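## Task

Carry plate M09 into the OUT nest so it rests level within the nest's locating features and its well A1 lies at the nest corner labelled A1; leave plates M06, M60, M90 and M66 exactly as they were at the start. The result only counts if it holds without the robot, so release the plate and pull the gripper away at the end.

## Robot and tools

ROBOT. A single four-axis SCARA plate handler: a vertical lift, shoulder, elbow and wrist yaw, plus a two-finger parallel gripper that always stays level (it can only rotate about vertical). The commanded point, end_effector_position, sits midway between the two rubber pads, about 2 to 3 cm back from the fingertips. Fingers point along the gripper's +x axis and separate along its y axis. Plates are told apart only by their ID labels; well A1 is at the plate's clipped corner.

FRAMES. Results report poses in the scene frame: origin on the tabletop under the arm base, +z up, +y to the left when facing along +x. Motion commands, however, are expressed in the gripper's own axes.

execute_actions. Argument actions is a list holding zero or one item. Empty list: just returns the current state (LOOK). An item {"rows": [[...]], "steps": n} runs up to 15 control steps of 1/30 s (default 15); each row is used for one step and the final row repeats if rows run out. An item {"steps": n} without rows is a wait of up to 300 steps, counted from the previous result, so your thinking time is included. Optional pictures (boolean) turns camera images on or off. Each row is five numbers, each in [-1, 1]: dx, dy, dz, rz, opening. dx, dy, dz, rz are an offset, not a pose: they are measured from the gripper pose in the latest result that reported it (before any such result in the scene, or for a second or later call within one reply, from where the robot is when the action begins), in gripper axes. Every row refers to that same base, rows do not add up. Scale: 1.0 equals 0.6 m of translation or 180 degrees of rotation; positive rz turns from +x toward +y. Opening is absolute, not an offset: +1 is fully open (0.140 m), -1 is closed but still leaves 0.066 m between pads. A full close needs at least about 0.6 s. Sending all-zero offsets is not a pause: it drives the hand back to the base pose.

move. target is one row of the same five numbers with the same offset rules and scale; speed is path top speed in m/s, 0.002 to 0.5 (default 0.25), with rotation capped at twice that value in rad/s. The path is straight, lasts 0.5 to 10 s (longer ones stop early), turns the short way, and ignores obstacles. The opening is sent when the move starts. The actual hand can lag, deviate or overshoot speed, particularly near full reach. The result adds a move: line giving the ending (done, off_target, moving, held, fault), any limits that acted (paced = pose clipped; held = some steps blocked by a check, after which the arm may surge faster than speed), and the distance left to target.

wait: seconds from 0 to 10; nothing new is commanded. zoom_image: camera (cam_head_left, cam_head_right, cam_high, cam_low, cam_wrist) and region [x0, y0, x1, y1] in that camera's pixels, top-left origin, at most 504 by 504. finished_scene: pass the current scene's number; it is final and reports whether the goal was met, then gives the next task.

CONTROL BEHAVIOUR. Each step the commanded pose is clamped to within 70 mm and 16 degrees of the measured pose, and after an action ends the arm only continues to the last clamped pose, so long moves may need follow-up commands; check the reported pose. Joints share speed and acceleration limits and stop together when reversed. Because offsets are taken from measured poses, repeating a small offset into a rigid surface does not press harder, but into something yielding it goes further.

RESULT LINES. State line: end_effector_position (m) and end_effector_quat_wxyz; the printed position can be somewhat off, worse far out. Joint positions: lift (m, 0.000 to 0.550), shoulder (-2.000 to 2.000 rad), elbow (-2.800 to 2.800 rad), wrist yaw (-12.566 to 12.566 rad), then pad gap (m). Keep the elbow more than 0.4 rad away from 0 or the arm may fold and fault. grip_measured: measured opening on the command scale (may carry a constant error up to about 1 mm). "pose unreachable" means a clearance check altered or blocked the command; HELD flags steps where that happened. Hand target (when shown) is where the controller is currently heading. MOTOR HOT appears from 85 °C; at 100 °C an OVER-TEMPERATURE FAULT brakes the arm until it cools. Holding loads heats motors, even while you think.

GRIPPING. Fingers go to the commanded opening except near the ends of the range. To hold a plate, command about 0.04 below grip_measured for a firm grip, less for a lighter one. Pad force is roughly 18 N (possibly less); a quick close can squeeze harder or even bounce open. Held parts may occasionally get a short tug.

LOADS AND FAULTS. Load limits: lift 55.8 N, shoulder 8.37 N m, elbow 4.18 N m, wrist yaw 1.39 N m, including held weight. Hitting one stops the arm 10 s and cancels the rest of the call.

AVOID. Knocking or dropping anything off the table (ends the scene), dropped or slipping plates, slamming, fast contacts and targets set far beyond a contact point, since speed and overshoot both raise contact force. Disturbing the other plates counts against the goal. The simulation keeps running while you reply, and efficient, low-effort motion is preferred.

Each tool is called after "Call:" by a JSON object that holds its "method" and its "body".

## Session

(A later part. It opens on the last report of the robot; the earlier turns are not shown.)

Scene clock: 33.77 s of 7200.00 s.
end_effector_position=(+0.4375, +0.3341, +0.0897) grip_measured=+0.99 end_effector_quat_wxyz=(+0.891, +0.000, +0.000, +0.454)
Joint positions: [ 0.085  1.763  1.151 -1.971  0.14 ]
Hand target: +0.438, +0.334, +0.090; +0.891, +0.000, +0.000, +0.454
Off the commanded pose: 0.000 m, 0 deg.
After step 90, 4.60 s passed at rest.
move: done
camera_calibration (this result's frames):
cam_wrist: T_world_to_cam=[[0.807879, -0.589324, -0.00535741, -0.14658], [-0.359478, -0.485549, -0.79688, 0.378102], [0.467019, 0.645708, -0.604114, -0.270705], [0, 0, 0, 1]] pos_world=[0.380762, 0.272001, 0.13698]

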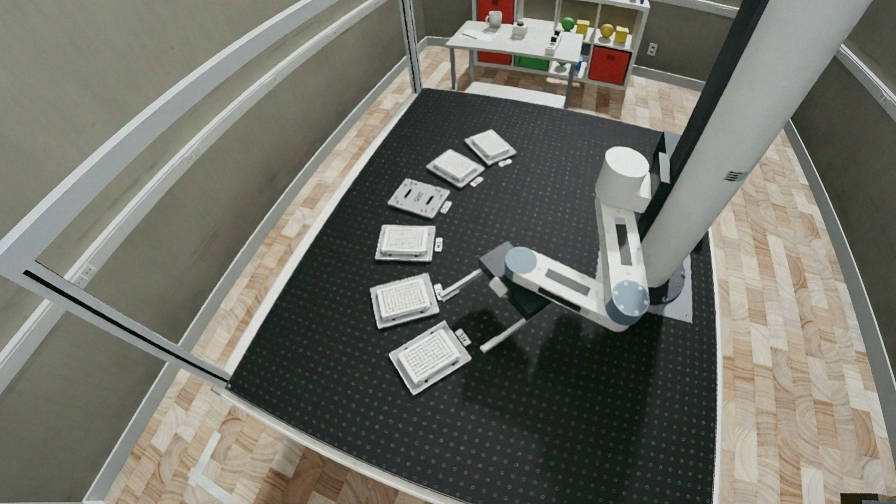

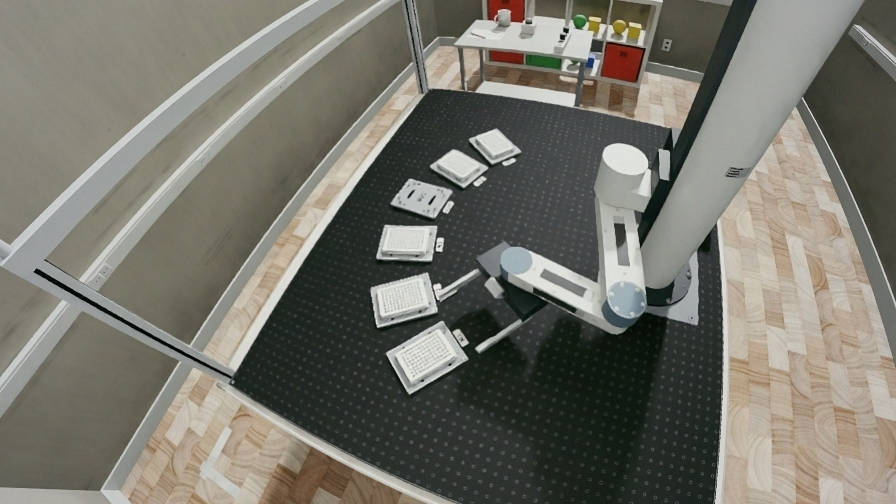

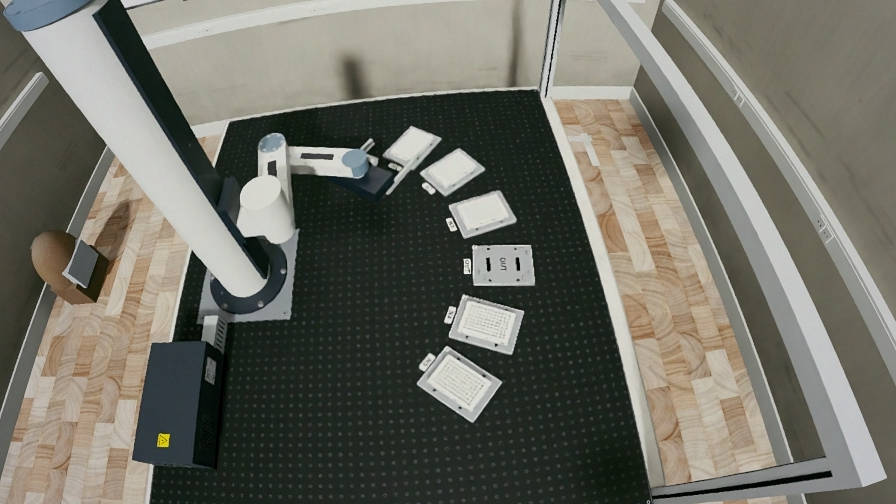

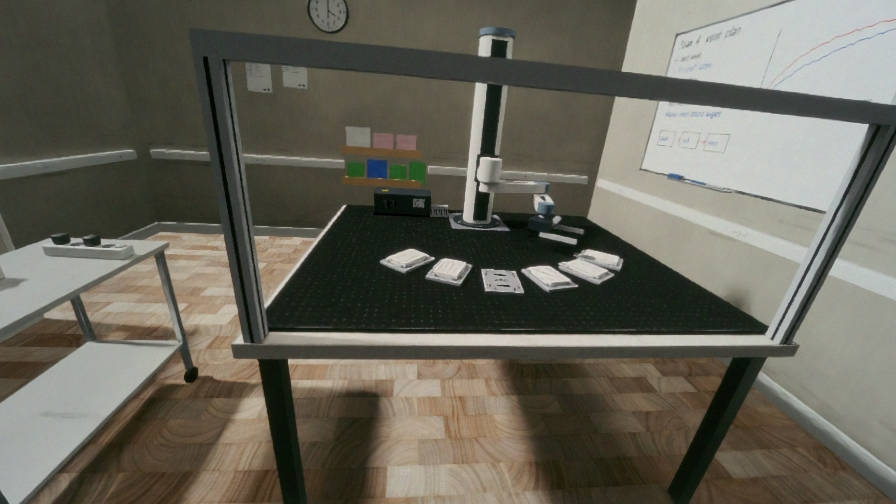

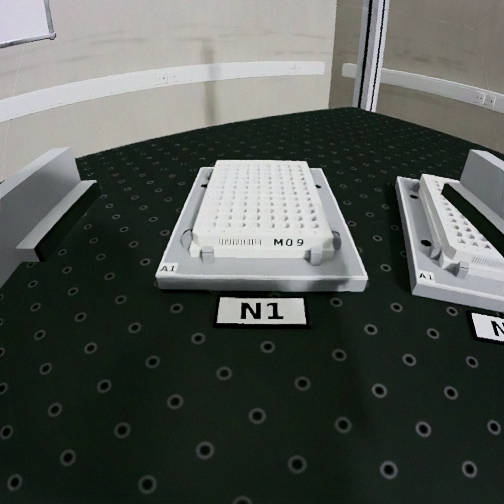

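Call:
{"method": "move", "body": {"target": [0.218,0,0,-0.006,1], "speed": 0.3}}

Call:
{"method": "move", "body": {"target": [0,0,-0.1,0,1], "speed": 0.1}}

Scene clock: 40.13 s of 7200.00 s.
end_effector_position=(+0.5144, +0.4400, +0.0897) grip_measured=+0.99 end_effector_quat_wxyz=(+0.895, +0.000, +0.000, +0.446)
Joint positions: [ 0.085  1.499  1.848 -2.422  0.14 ]
Hand target: +0.514, +0.440, +0.090; +0.895, +0.000, +0.000, +0.446
Off the commanded pose: 0.000 m, 0 deg.
After step 90, 2.47 s passed at rest.
move: done
camera_calibration (this result's frames):
cam_wrist: T_world_to_cam=[[0.79674, -0.604299, -0.00535741, -0.133917], [-0.368478, -0.478756, -0.79688, 0.458804], [0.478988, 0.63688, -0.604114, -0.377235], [0, 0, 0, 1]] pos_world=[0.456447, 0.378983, 0.137001]

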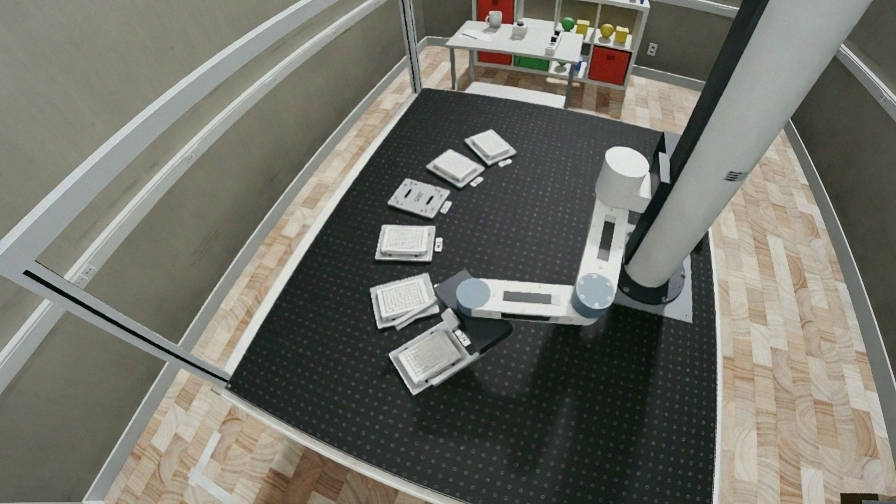

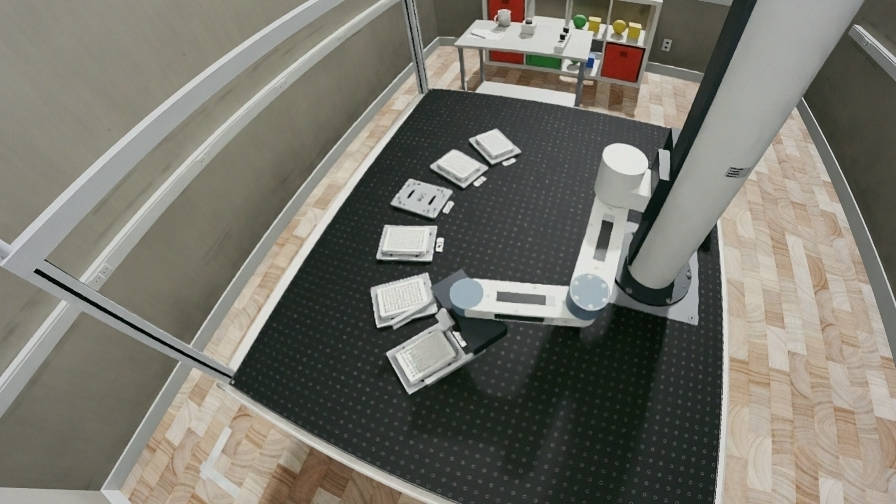

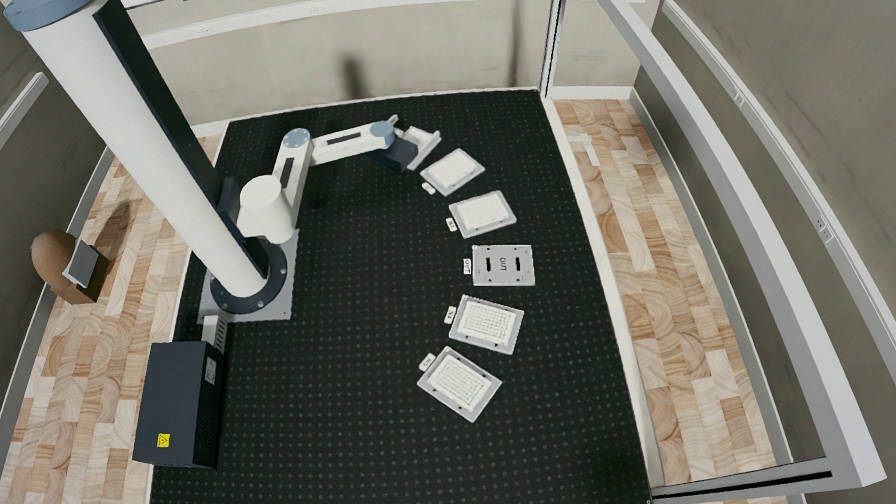

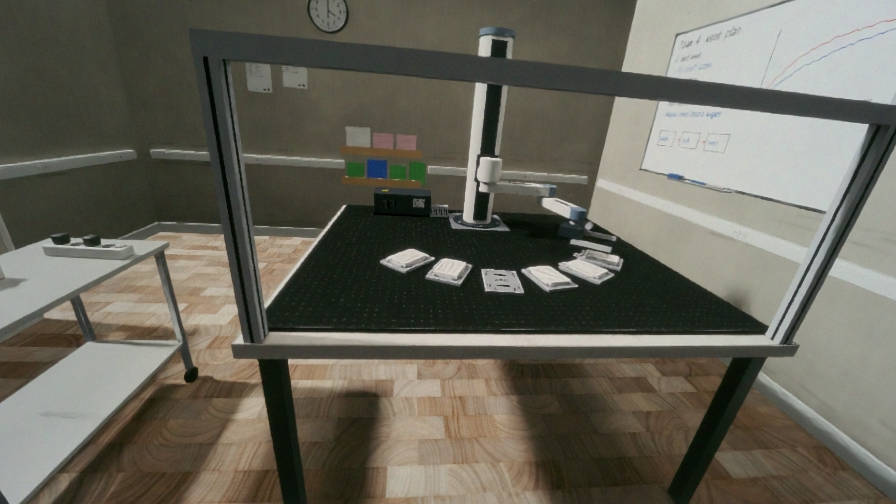

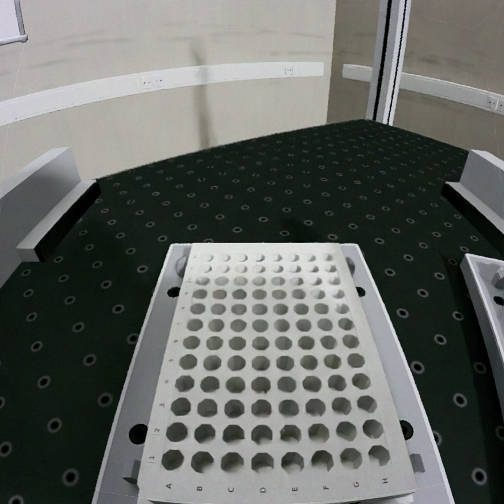

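Scene clock: 41.03 s of 7200.00 s.
end_effector_position=(+0.5144, +0.4400, +0.0296) grip_measured=+0.99 end_effector_quat_wxyz=(+0.895, +0.000, +0.000, +0.446)
Joint positions: [ 0.025  1.499  1.848 -2.422  0.14 ]
Hand target: +0.514, +0.440, +0.030; +0.895, +0.000, +0.000, +0.446
Off the commanded pose: 0.000 m, 0 deg.
move: done
camera_calibration (this result's frames):
cam_wrist: T_world_to_cam=[[0.796714, -0.604333, -0.00535741, -0.134226], [-0.368498, -0.47874, -0.79688, 0.410937], [0.479016, 0.636859, -0.604114, -0.413525], [0, 0, 0, 1]] pos_world=[0.456454, 0.378972, 0.076932]

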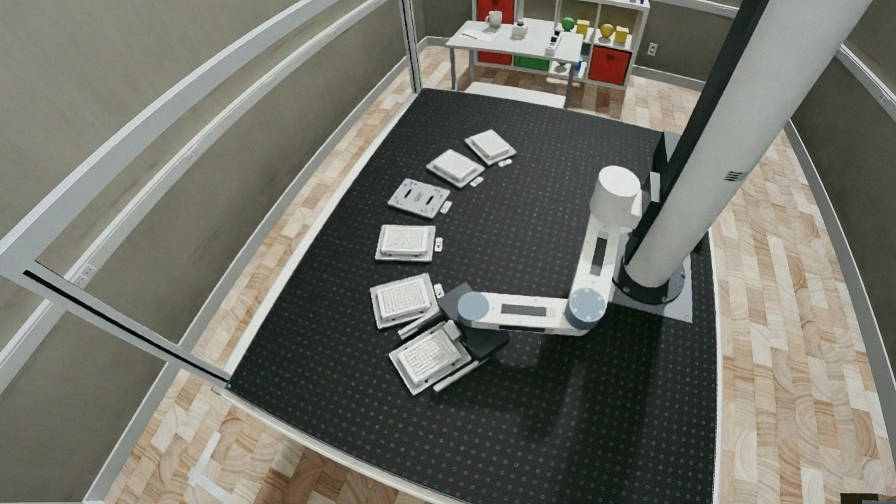

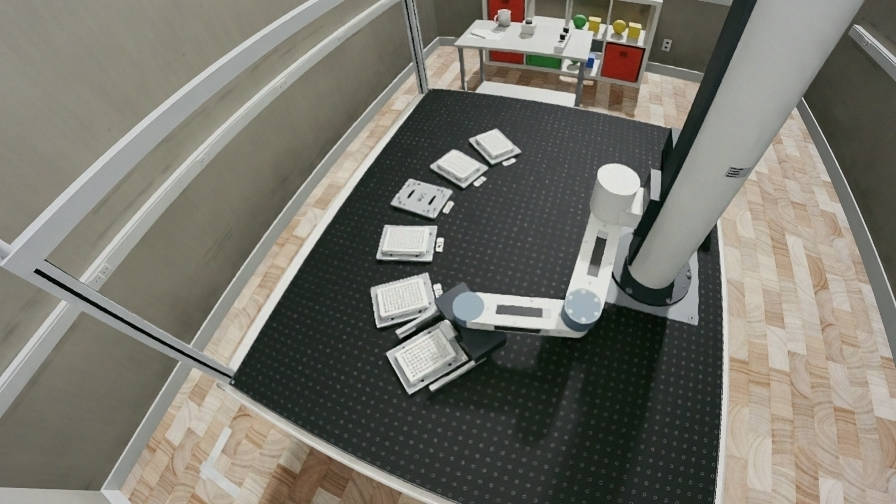

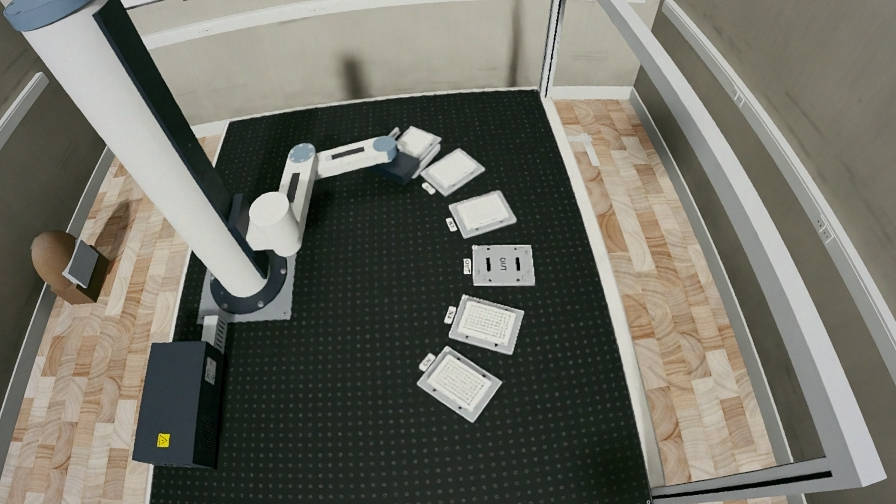

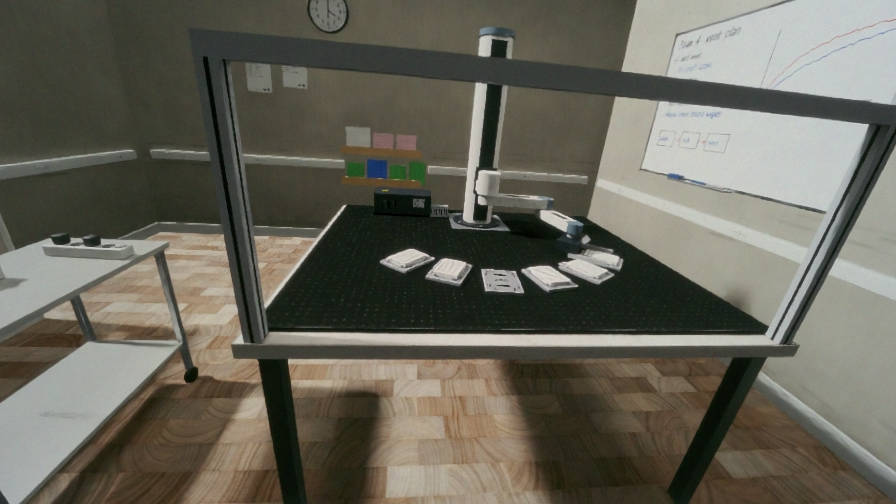

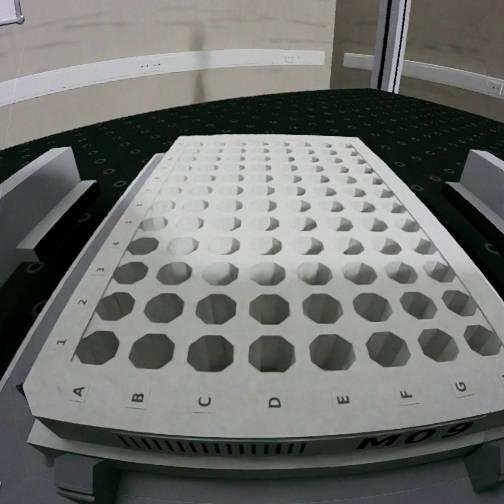

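Call:
{"method": "execute_actions", "body": {"actions": [{"rows":[[0,0,0,0,0.3],[0,0,0,0,0.2],[0,0,0,0,0],[0,0,0,0,-0.1],[0,0,0,0,-0.2],[0,0,0,0,-0.3],[0,0,0,0,-0.35],[0,0,0,0,-0.4],[0,0,0,0,-0.45],[0,0,0,0,-0.5],[0,0,0,0,-0.55],[0,0,0,0,-0.6]],"steps":15}], "pictures": false}}

Call:
{"method": "execute_actions", "body": {"actions": [{"rows":[[0,0,0,0,-0.6]],"steps":15}]}}

Scene clock: 44.87 s of 7200.00 s.
end_effector_position=(+0.5136, +0.4408, +0.0296) grip_measured=-0.49 end_effector_quat_wxyz=(+0.894, +0.000, +0.000, +0.448)
Joint positions: [ 0.025  1.5    1.849 -2.42   0.085]
Hand target: +0.514, +0.440, +0.030; +0.895, +0.000, +0.000, +0.446
Off the commanded pose: 0.001 m, 0 deg.
Steps of this call (steps 1 to 90: nothing new was sent; then 0.33 s passed at rest; steps 91 to 105: all 15 steps of this action). Readings (end_effector_position):
91: (+0.5144, +0.4400, +0.0296)
92: (+0.5144, +0.4400, +0.0296)
94: (+0.5144, +0.4400, +0.0296)
98: (+0.5144, +0.4400, +0.0296)
105: the state above

Scene clock: 45.37 s of 7200.00 s.
end_effector_position=(+0.5134, +0.4410, +0.0296) grip_measured=-0.49 end_effector_quat_wxyz=(+0.894, +0.000, +0.000, +0.448)
Joint positions: [ 0.025  1.5    1.849 -2.42   0.085]
Hand target: +0.514, +0.441, +0.030; +0.894, +0.000, +0.000, +0.448
Off the commanded pose: 0.000 m, 0 deg.
Steps of this call (steps 1 to 15: all 15 steps of this action). Readings (end_effector_position):
1: (+0.5135, +0.4409, +0.0296)
2: (+0.5133, +0.4411, +0.0296)
4: (+0.5134, +0.4410, +0.0296)
8: (+0.5134, +0.4410, +0.0296)
15: the state above
camera_calibration (this result's frames):
cam_wrist: T_world_to_cam=[[0.799542, -0.600586, -0.00535741, -0.135986], [-0.366246, -0.480465, -0.79688, 0.410669], [0.47602, 0.639101, -0.604114, -0.413154], [0, 0, 0, 1]] pos_world=[0.455802, 0.379688, 0.076933]

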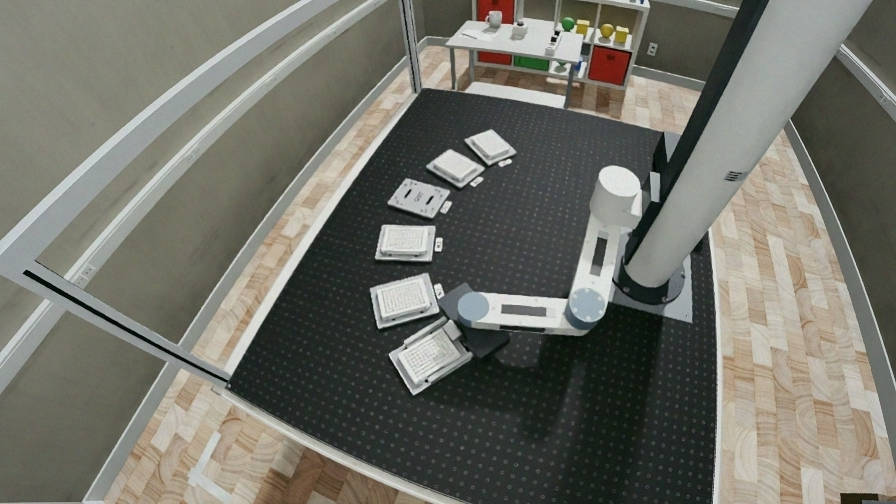

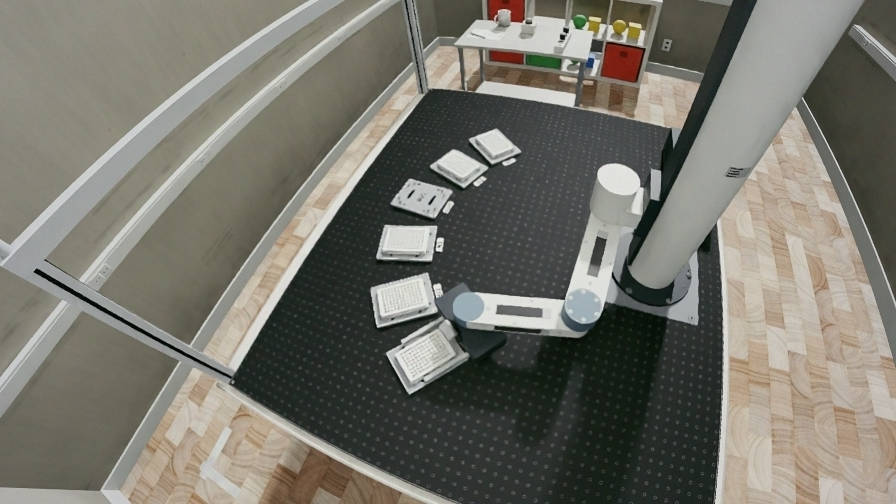

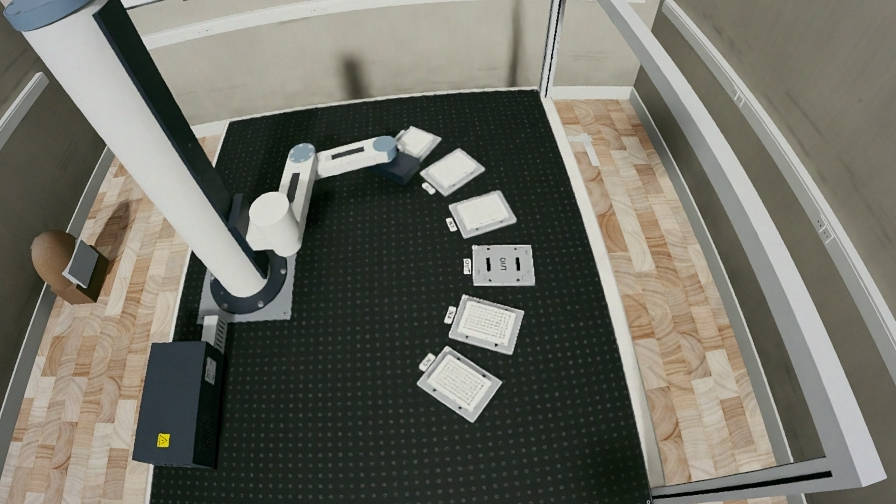

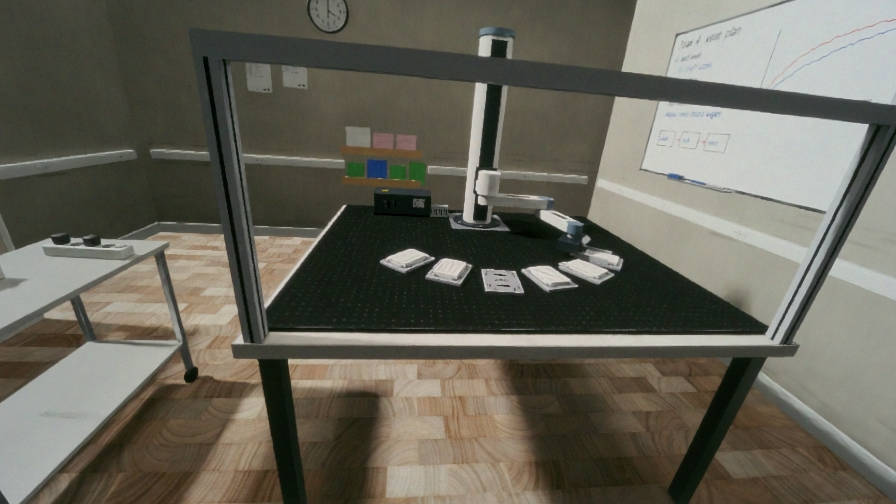

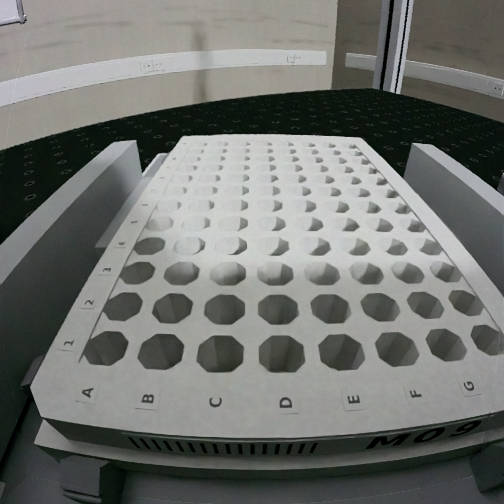

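Call:
{"method": "move", "body": {"target": [0,0,0.125,0,-0.54], "speed": 0.12}}

Call:
{"method": "move", "body": {"target": [-0.613,-0.493,0,-0.313,-0.54], "speed": 0.25}}

Scene clock: 48.00 s of 7200.00 s.
end_effector_position=(+0.5134, +0.4410, +0.1047) grip_measured=-0.49 end_effector_quat_wxyz=(+0.894, +0.000, +0.000, +0.448)
Joint positions: [ 0.1    1.5    1.849 -2.42   0.085]
Hand target: +0.513, +0.441, +0.105; +0.894, +0.000, +0.000, +0.448
Off the commanded pose: 0.000 m, 0 deg.
move: done
camera_calibration (this result's frames):
cam_wrist: T_world_to_cam=[[0.799578, -0.600538, -0.00535741, -0.135598], [-0.366218, -0.480487, -0.79688, 0.470478], [0.475983, 0.639129, -0.604114, -0.367809], [0, 0, 0, 1]] pos_world=[0.455789, 0.379704, 0.151989]

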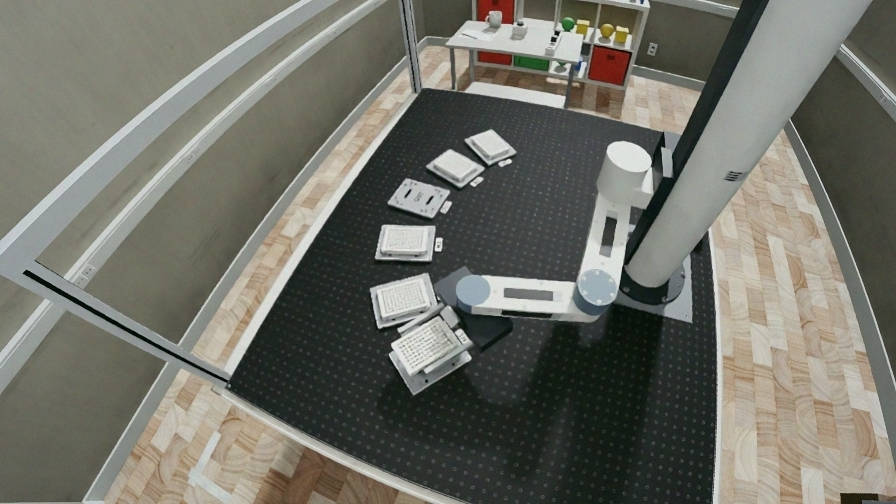

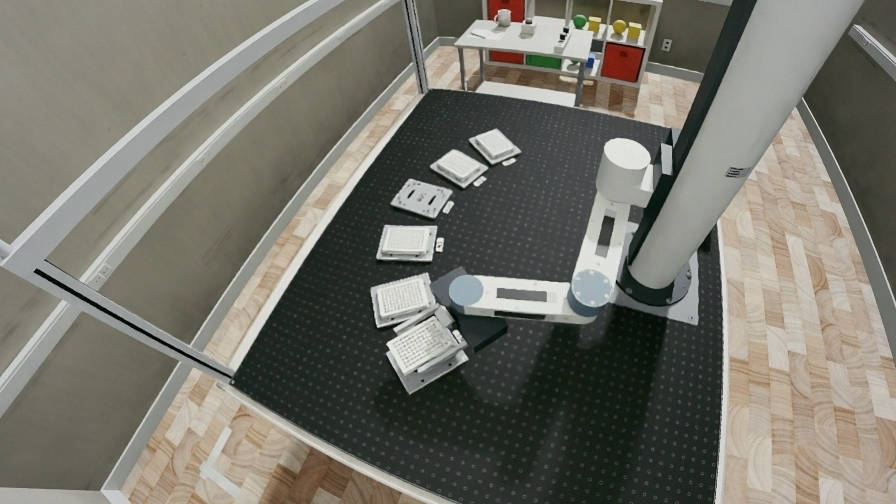

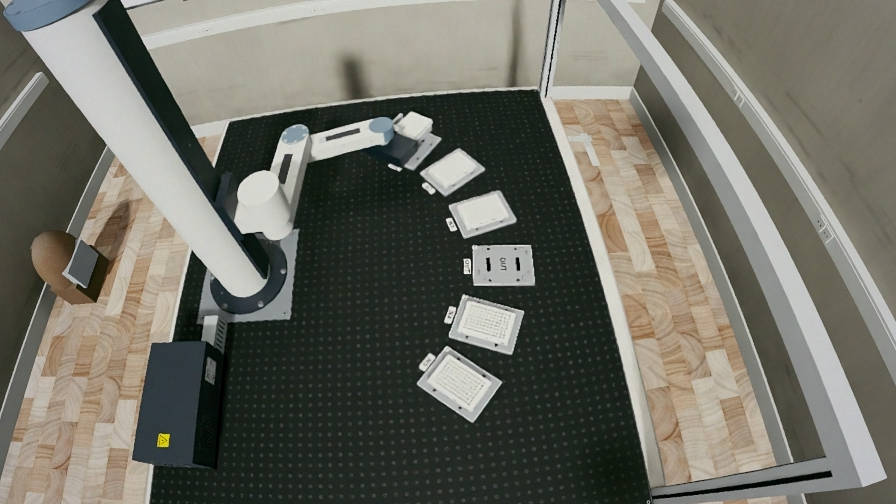

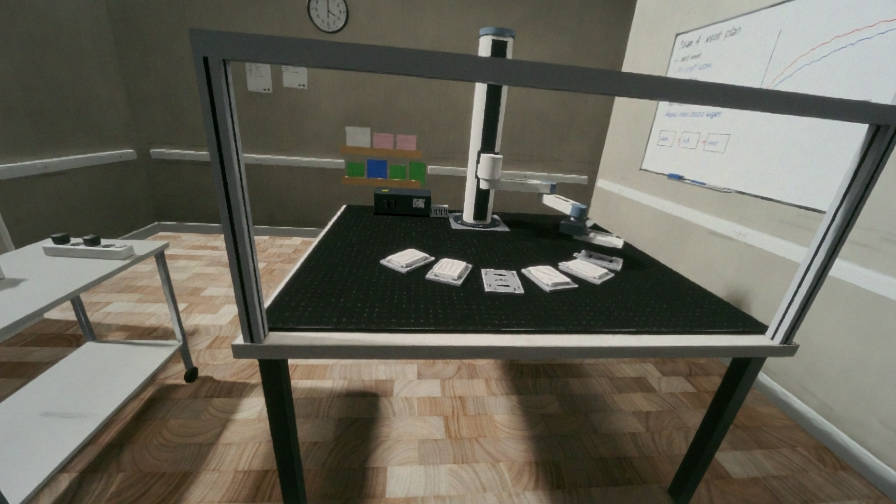

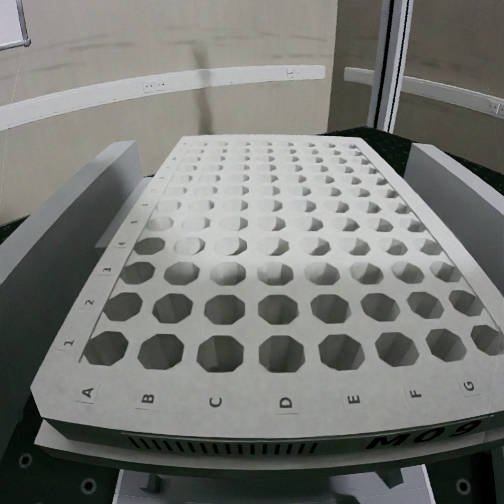

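Scene clock: 50.37 s of 7200.00 s.
end_effector_position=(+0.5304, -0.0307, +0.1047) grip_measured=-0.49 end_effector_quat_wxyz=(+1.000, +0.000, +0.000, -0.027)
Joint positions: [ 0.1    0.871  0.847 -1.773  0.085]
Hand target: +0.530, -0.031, +0.105; +1.000, +0.000, +0.000, -0.027
Off the commanded pose: 0.000 m, 0 deg.
move: done
camera_calibration (this result's frames):
cam_wrist: T_world_to_cam=[[-0.057168, -0.99835, -0.00535741, 0.00975322], [-0.602891, 0.0387993, -0.79688, 0.391496], [0.795773, -0.0423261, -0.604114, -0.264953], [0, 0, 0, 1]] pos_world=[0.447429, -0.0166671, 0.151966]

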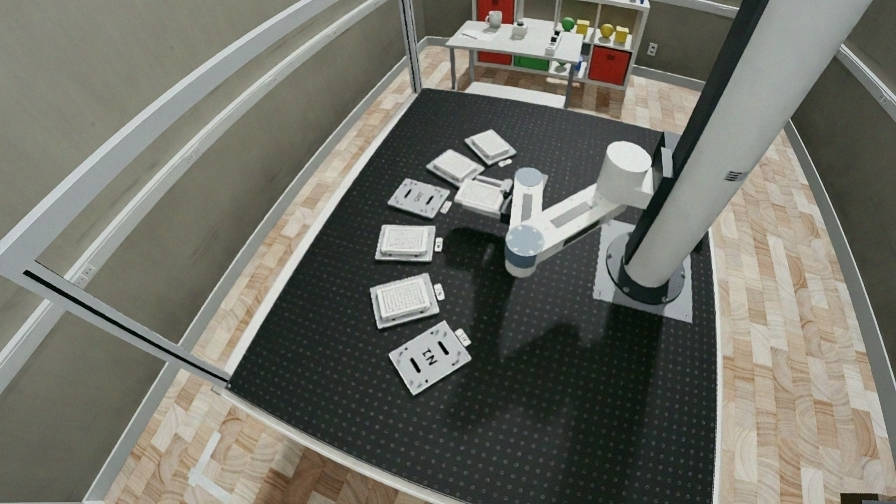

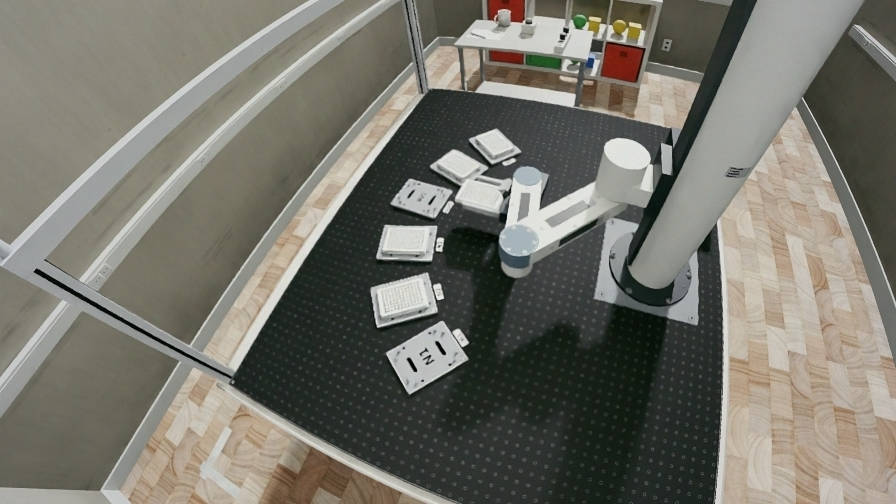

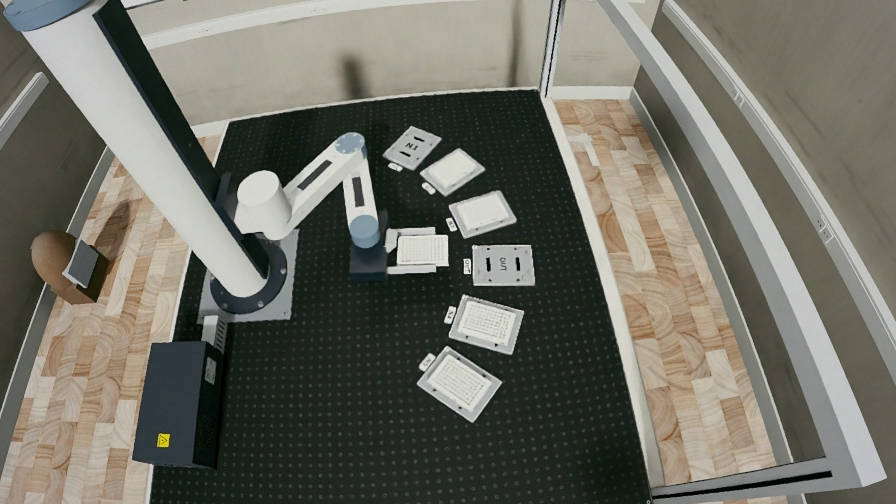

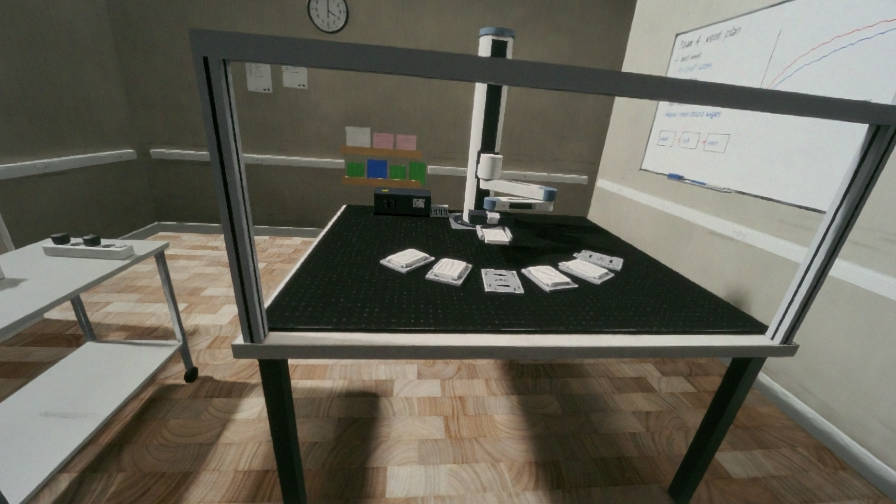

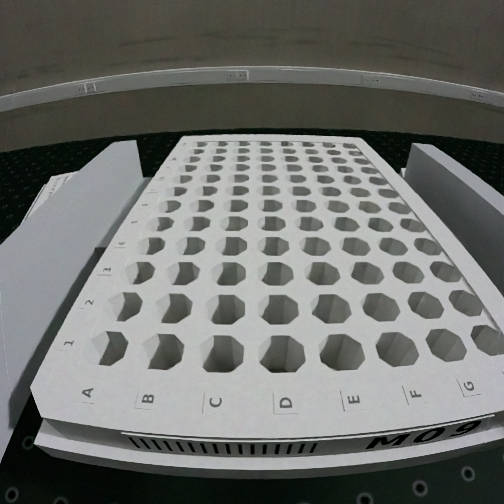

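Call:
{"method": "move", "body": {"target": [0.33,-0.012,0,-0.0105,-0.54], "speed": 0.25}}

Scene clock: 57.80 s of 7200.00 s.
end_effector_position=(+0.7277, -0.0487, +0.1047) grip_measured=-0.49 end_effector_quat_wxyz=(+0.999, +0.000, +0.000, -0.043)
Joint positions: [ 0.1    0.503  1.843 -2.433  0.085]
Hand target: +0.728, -0.049, +0.105; +0.999, +0.000, +0.000, -0.044
Off the commanded pose: 0.000 m, 0 deg.
After step 90, 3.20 s passed at rest.
move: done
camera_calibration (this result's frames):
cam_wrist: T_world_to_cam=[[-0.0898439, -0.995941, -0.00535741, 0.0269944], [-0.601296, 0.0585296, -0.79688, 0.510995], [0.793959, -0.0683734, -0.604114, -0.422724], [0, 0, 0, 1]] pos_world=[0.64531, -0.0319266, 0.151973]

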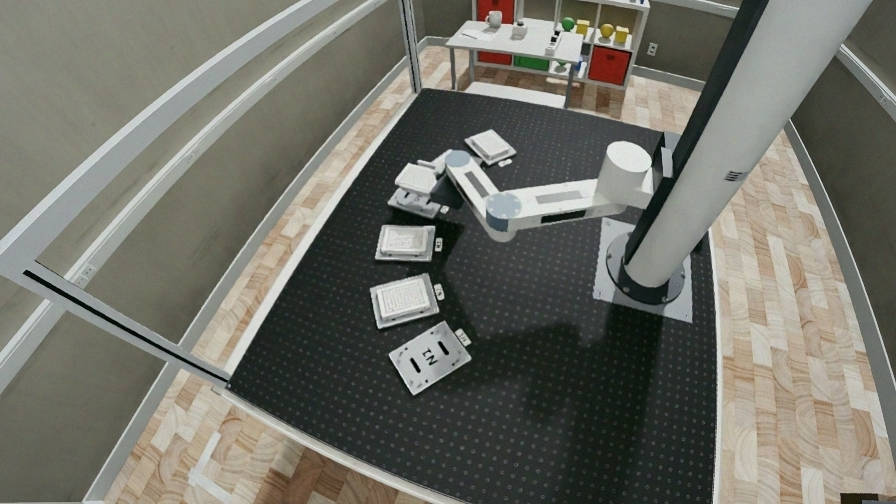

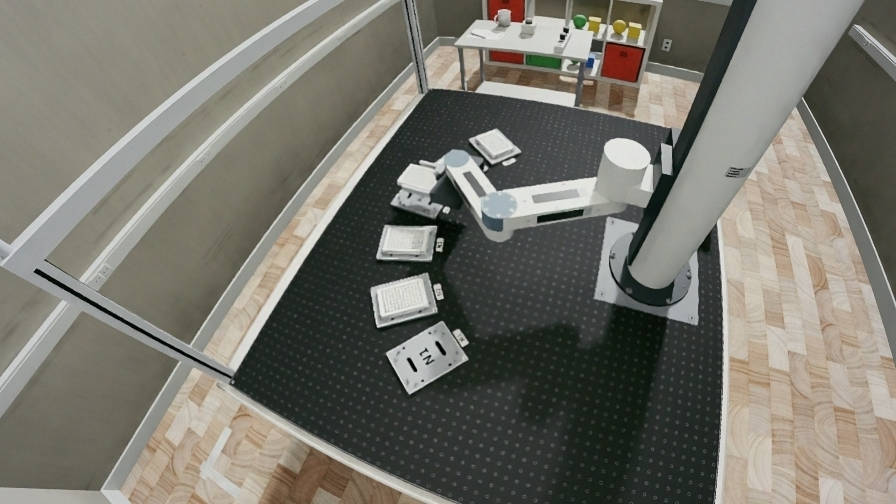

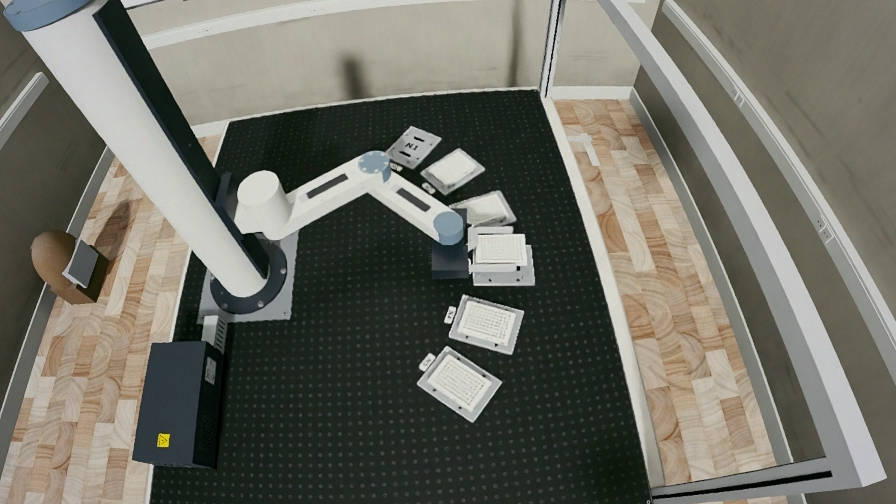

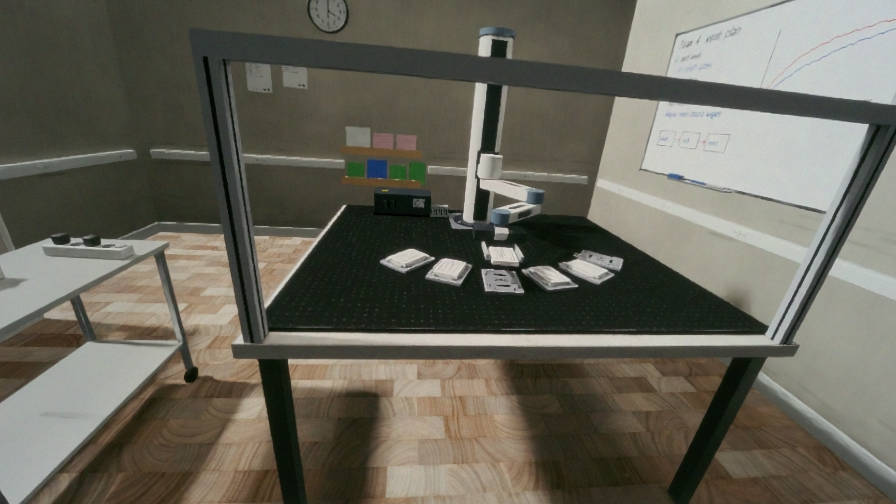

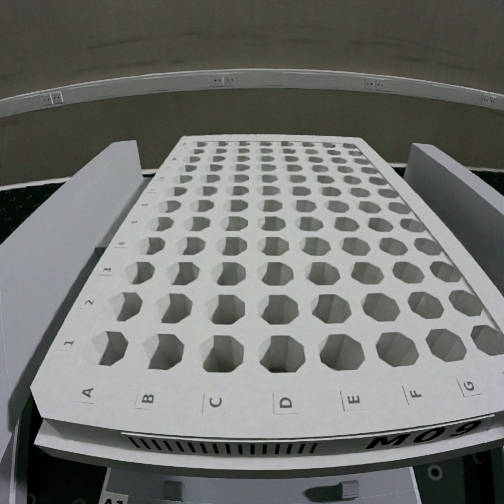

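Call:
{"method": "zoom_image", "body": {"camera": "cam_wrist", "region": [60,424,460,504]}}

Region (60, 424, 460, 504) of cam_wrist's 504x504 image, scaled by 1.260, with more detail than that image has; it fills the top 101 rows of this view, and the rest is white.

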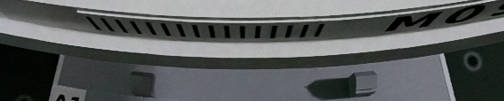

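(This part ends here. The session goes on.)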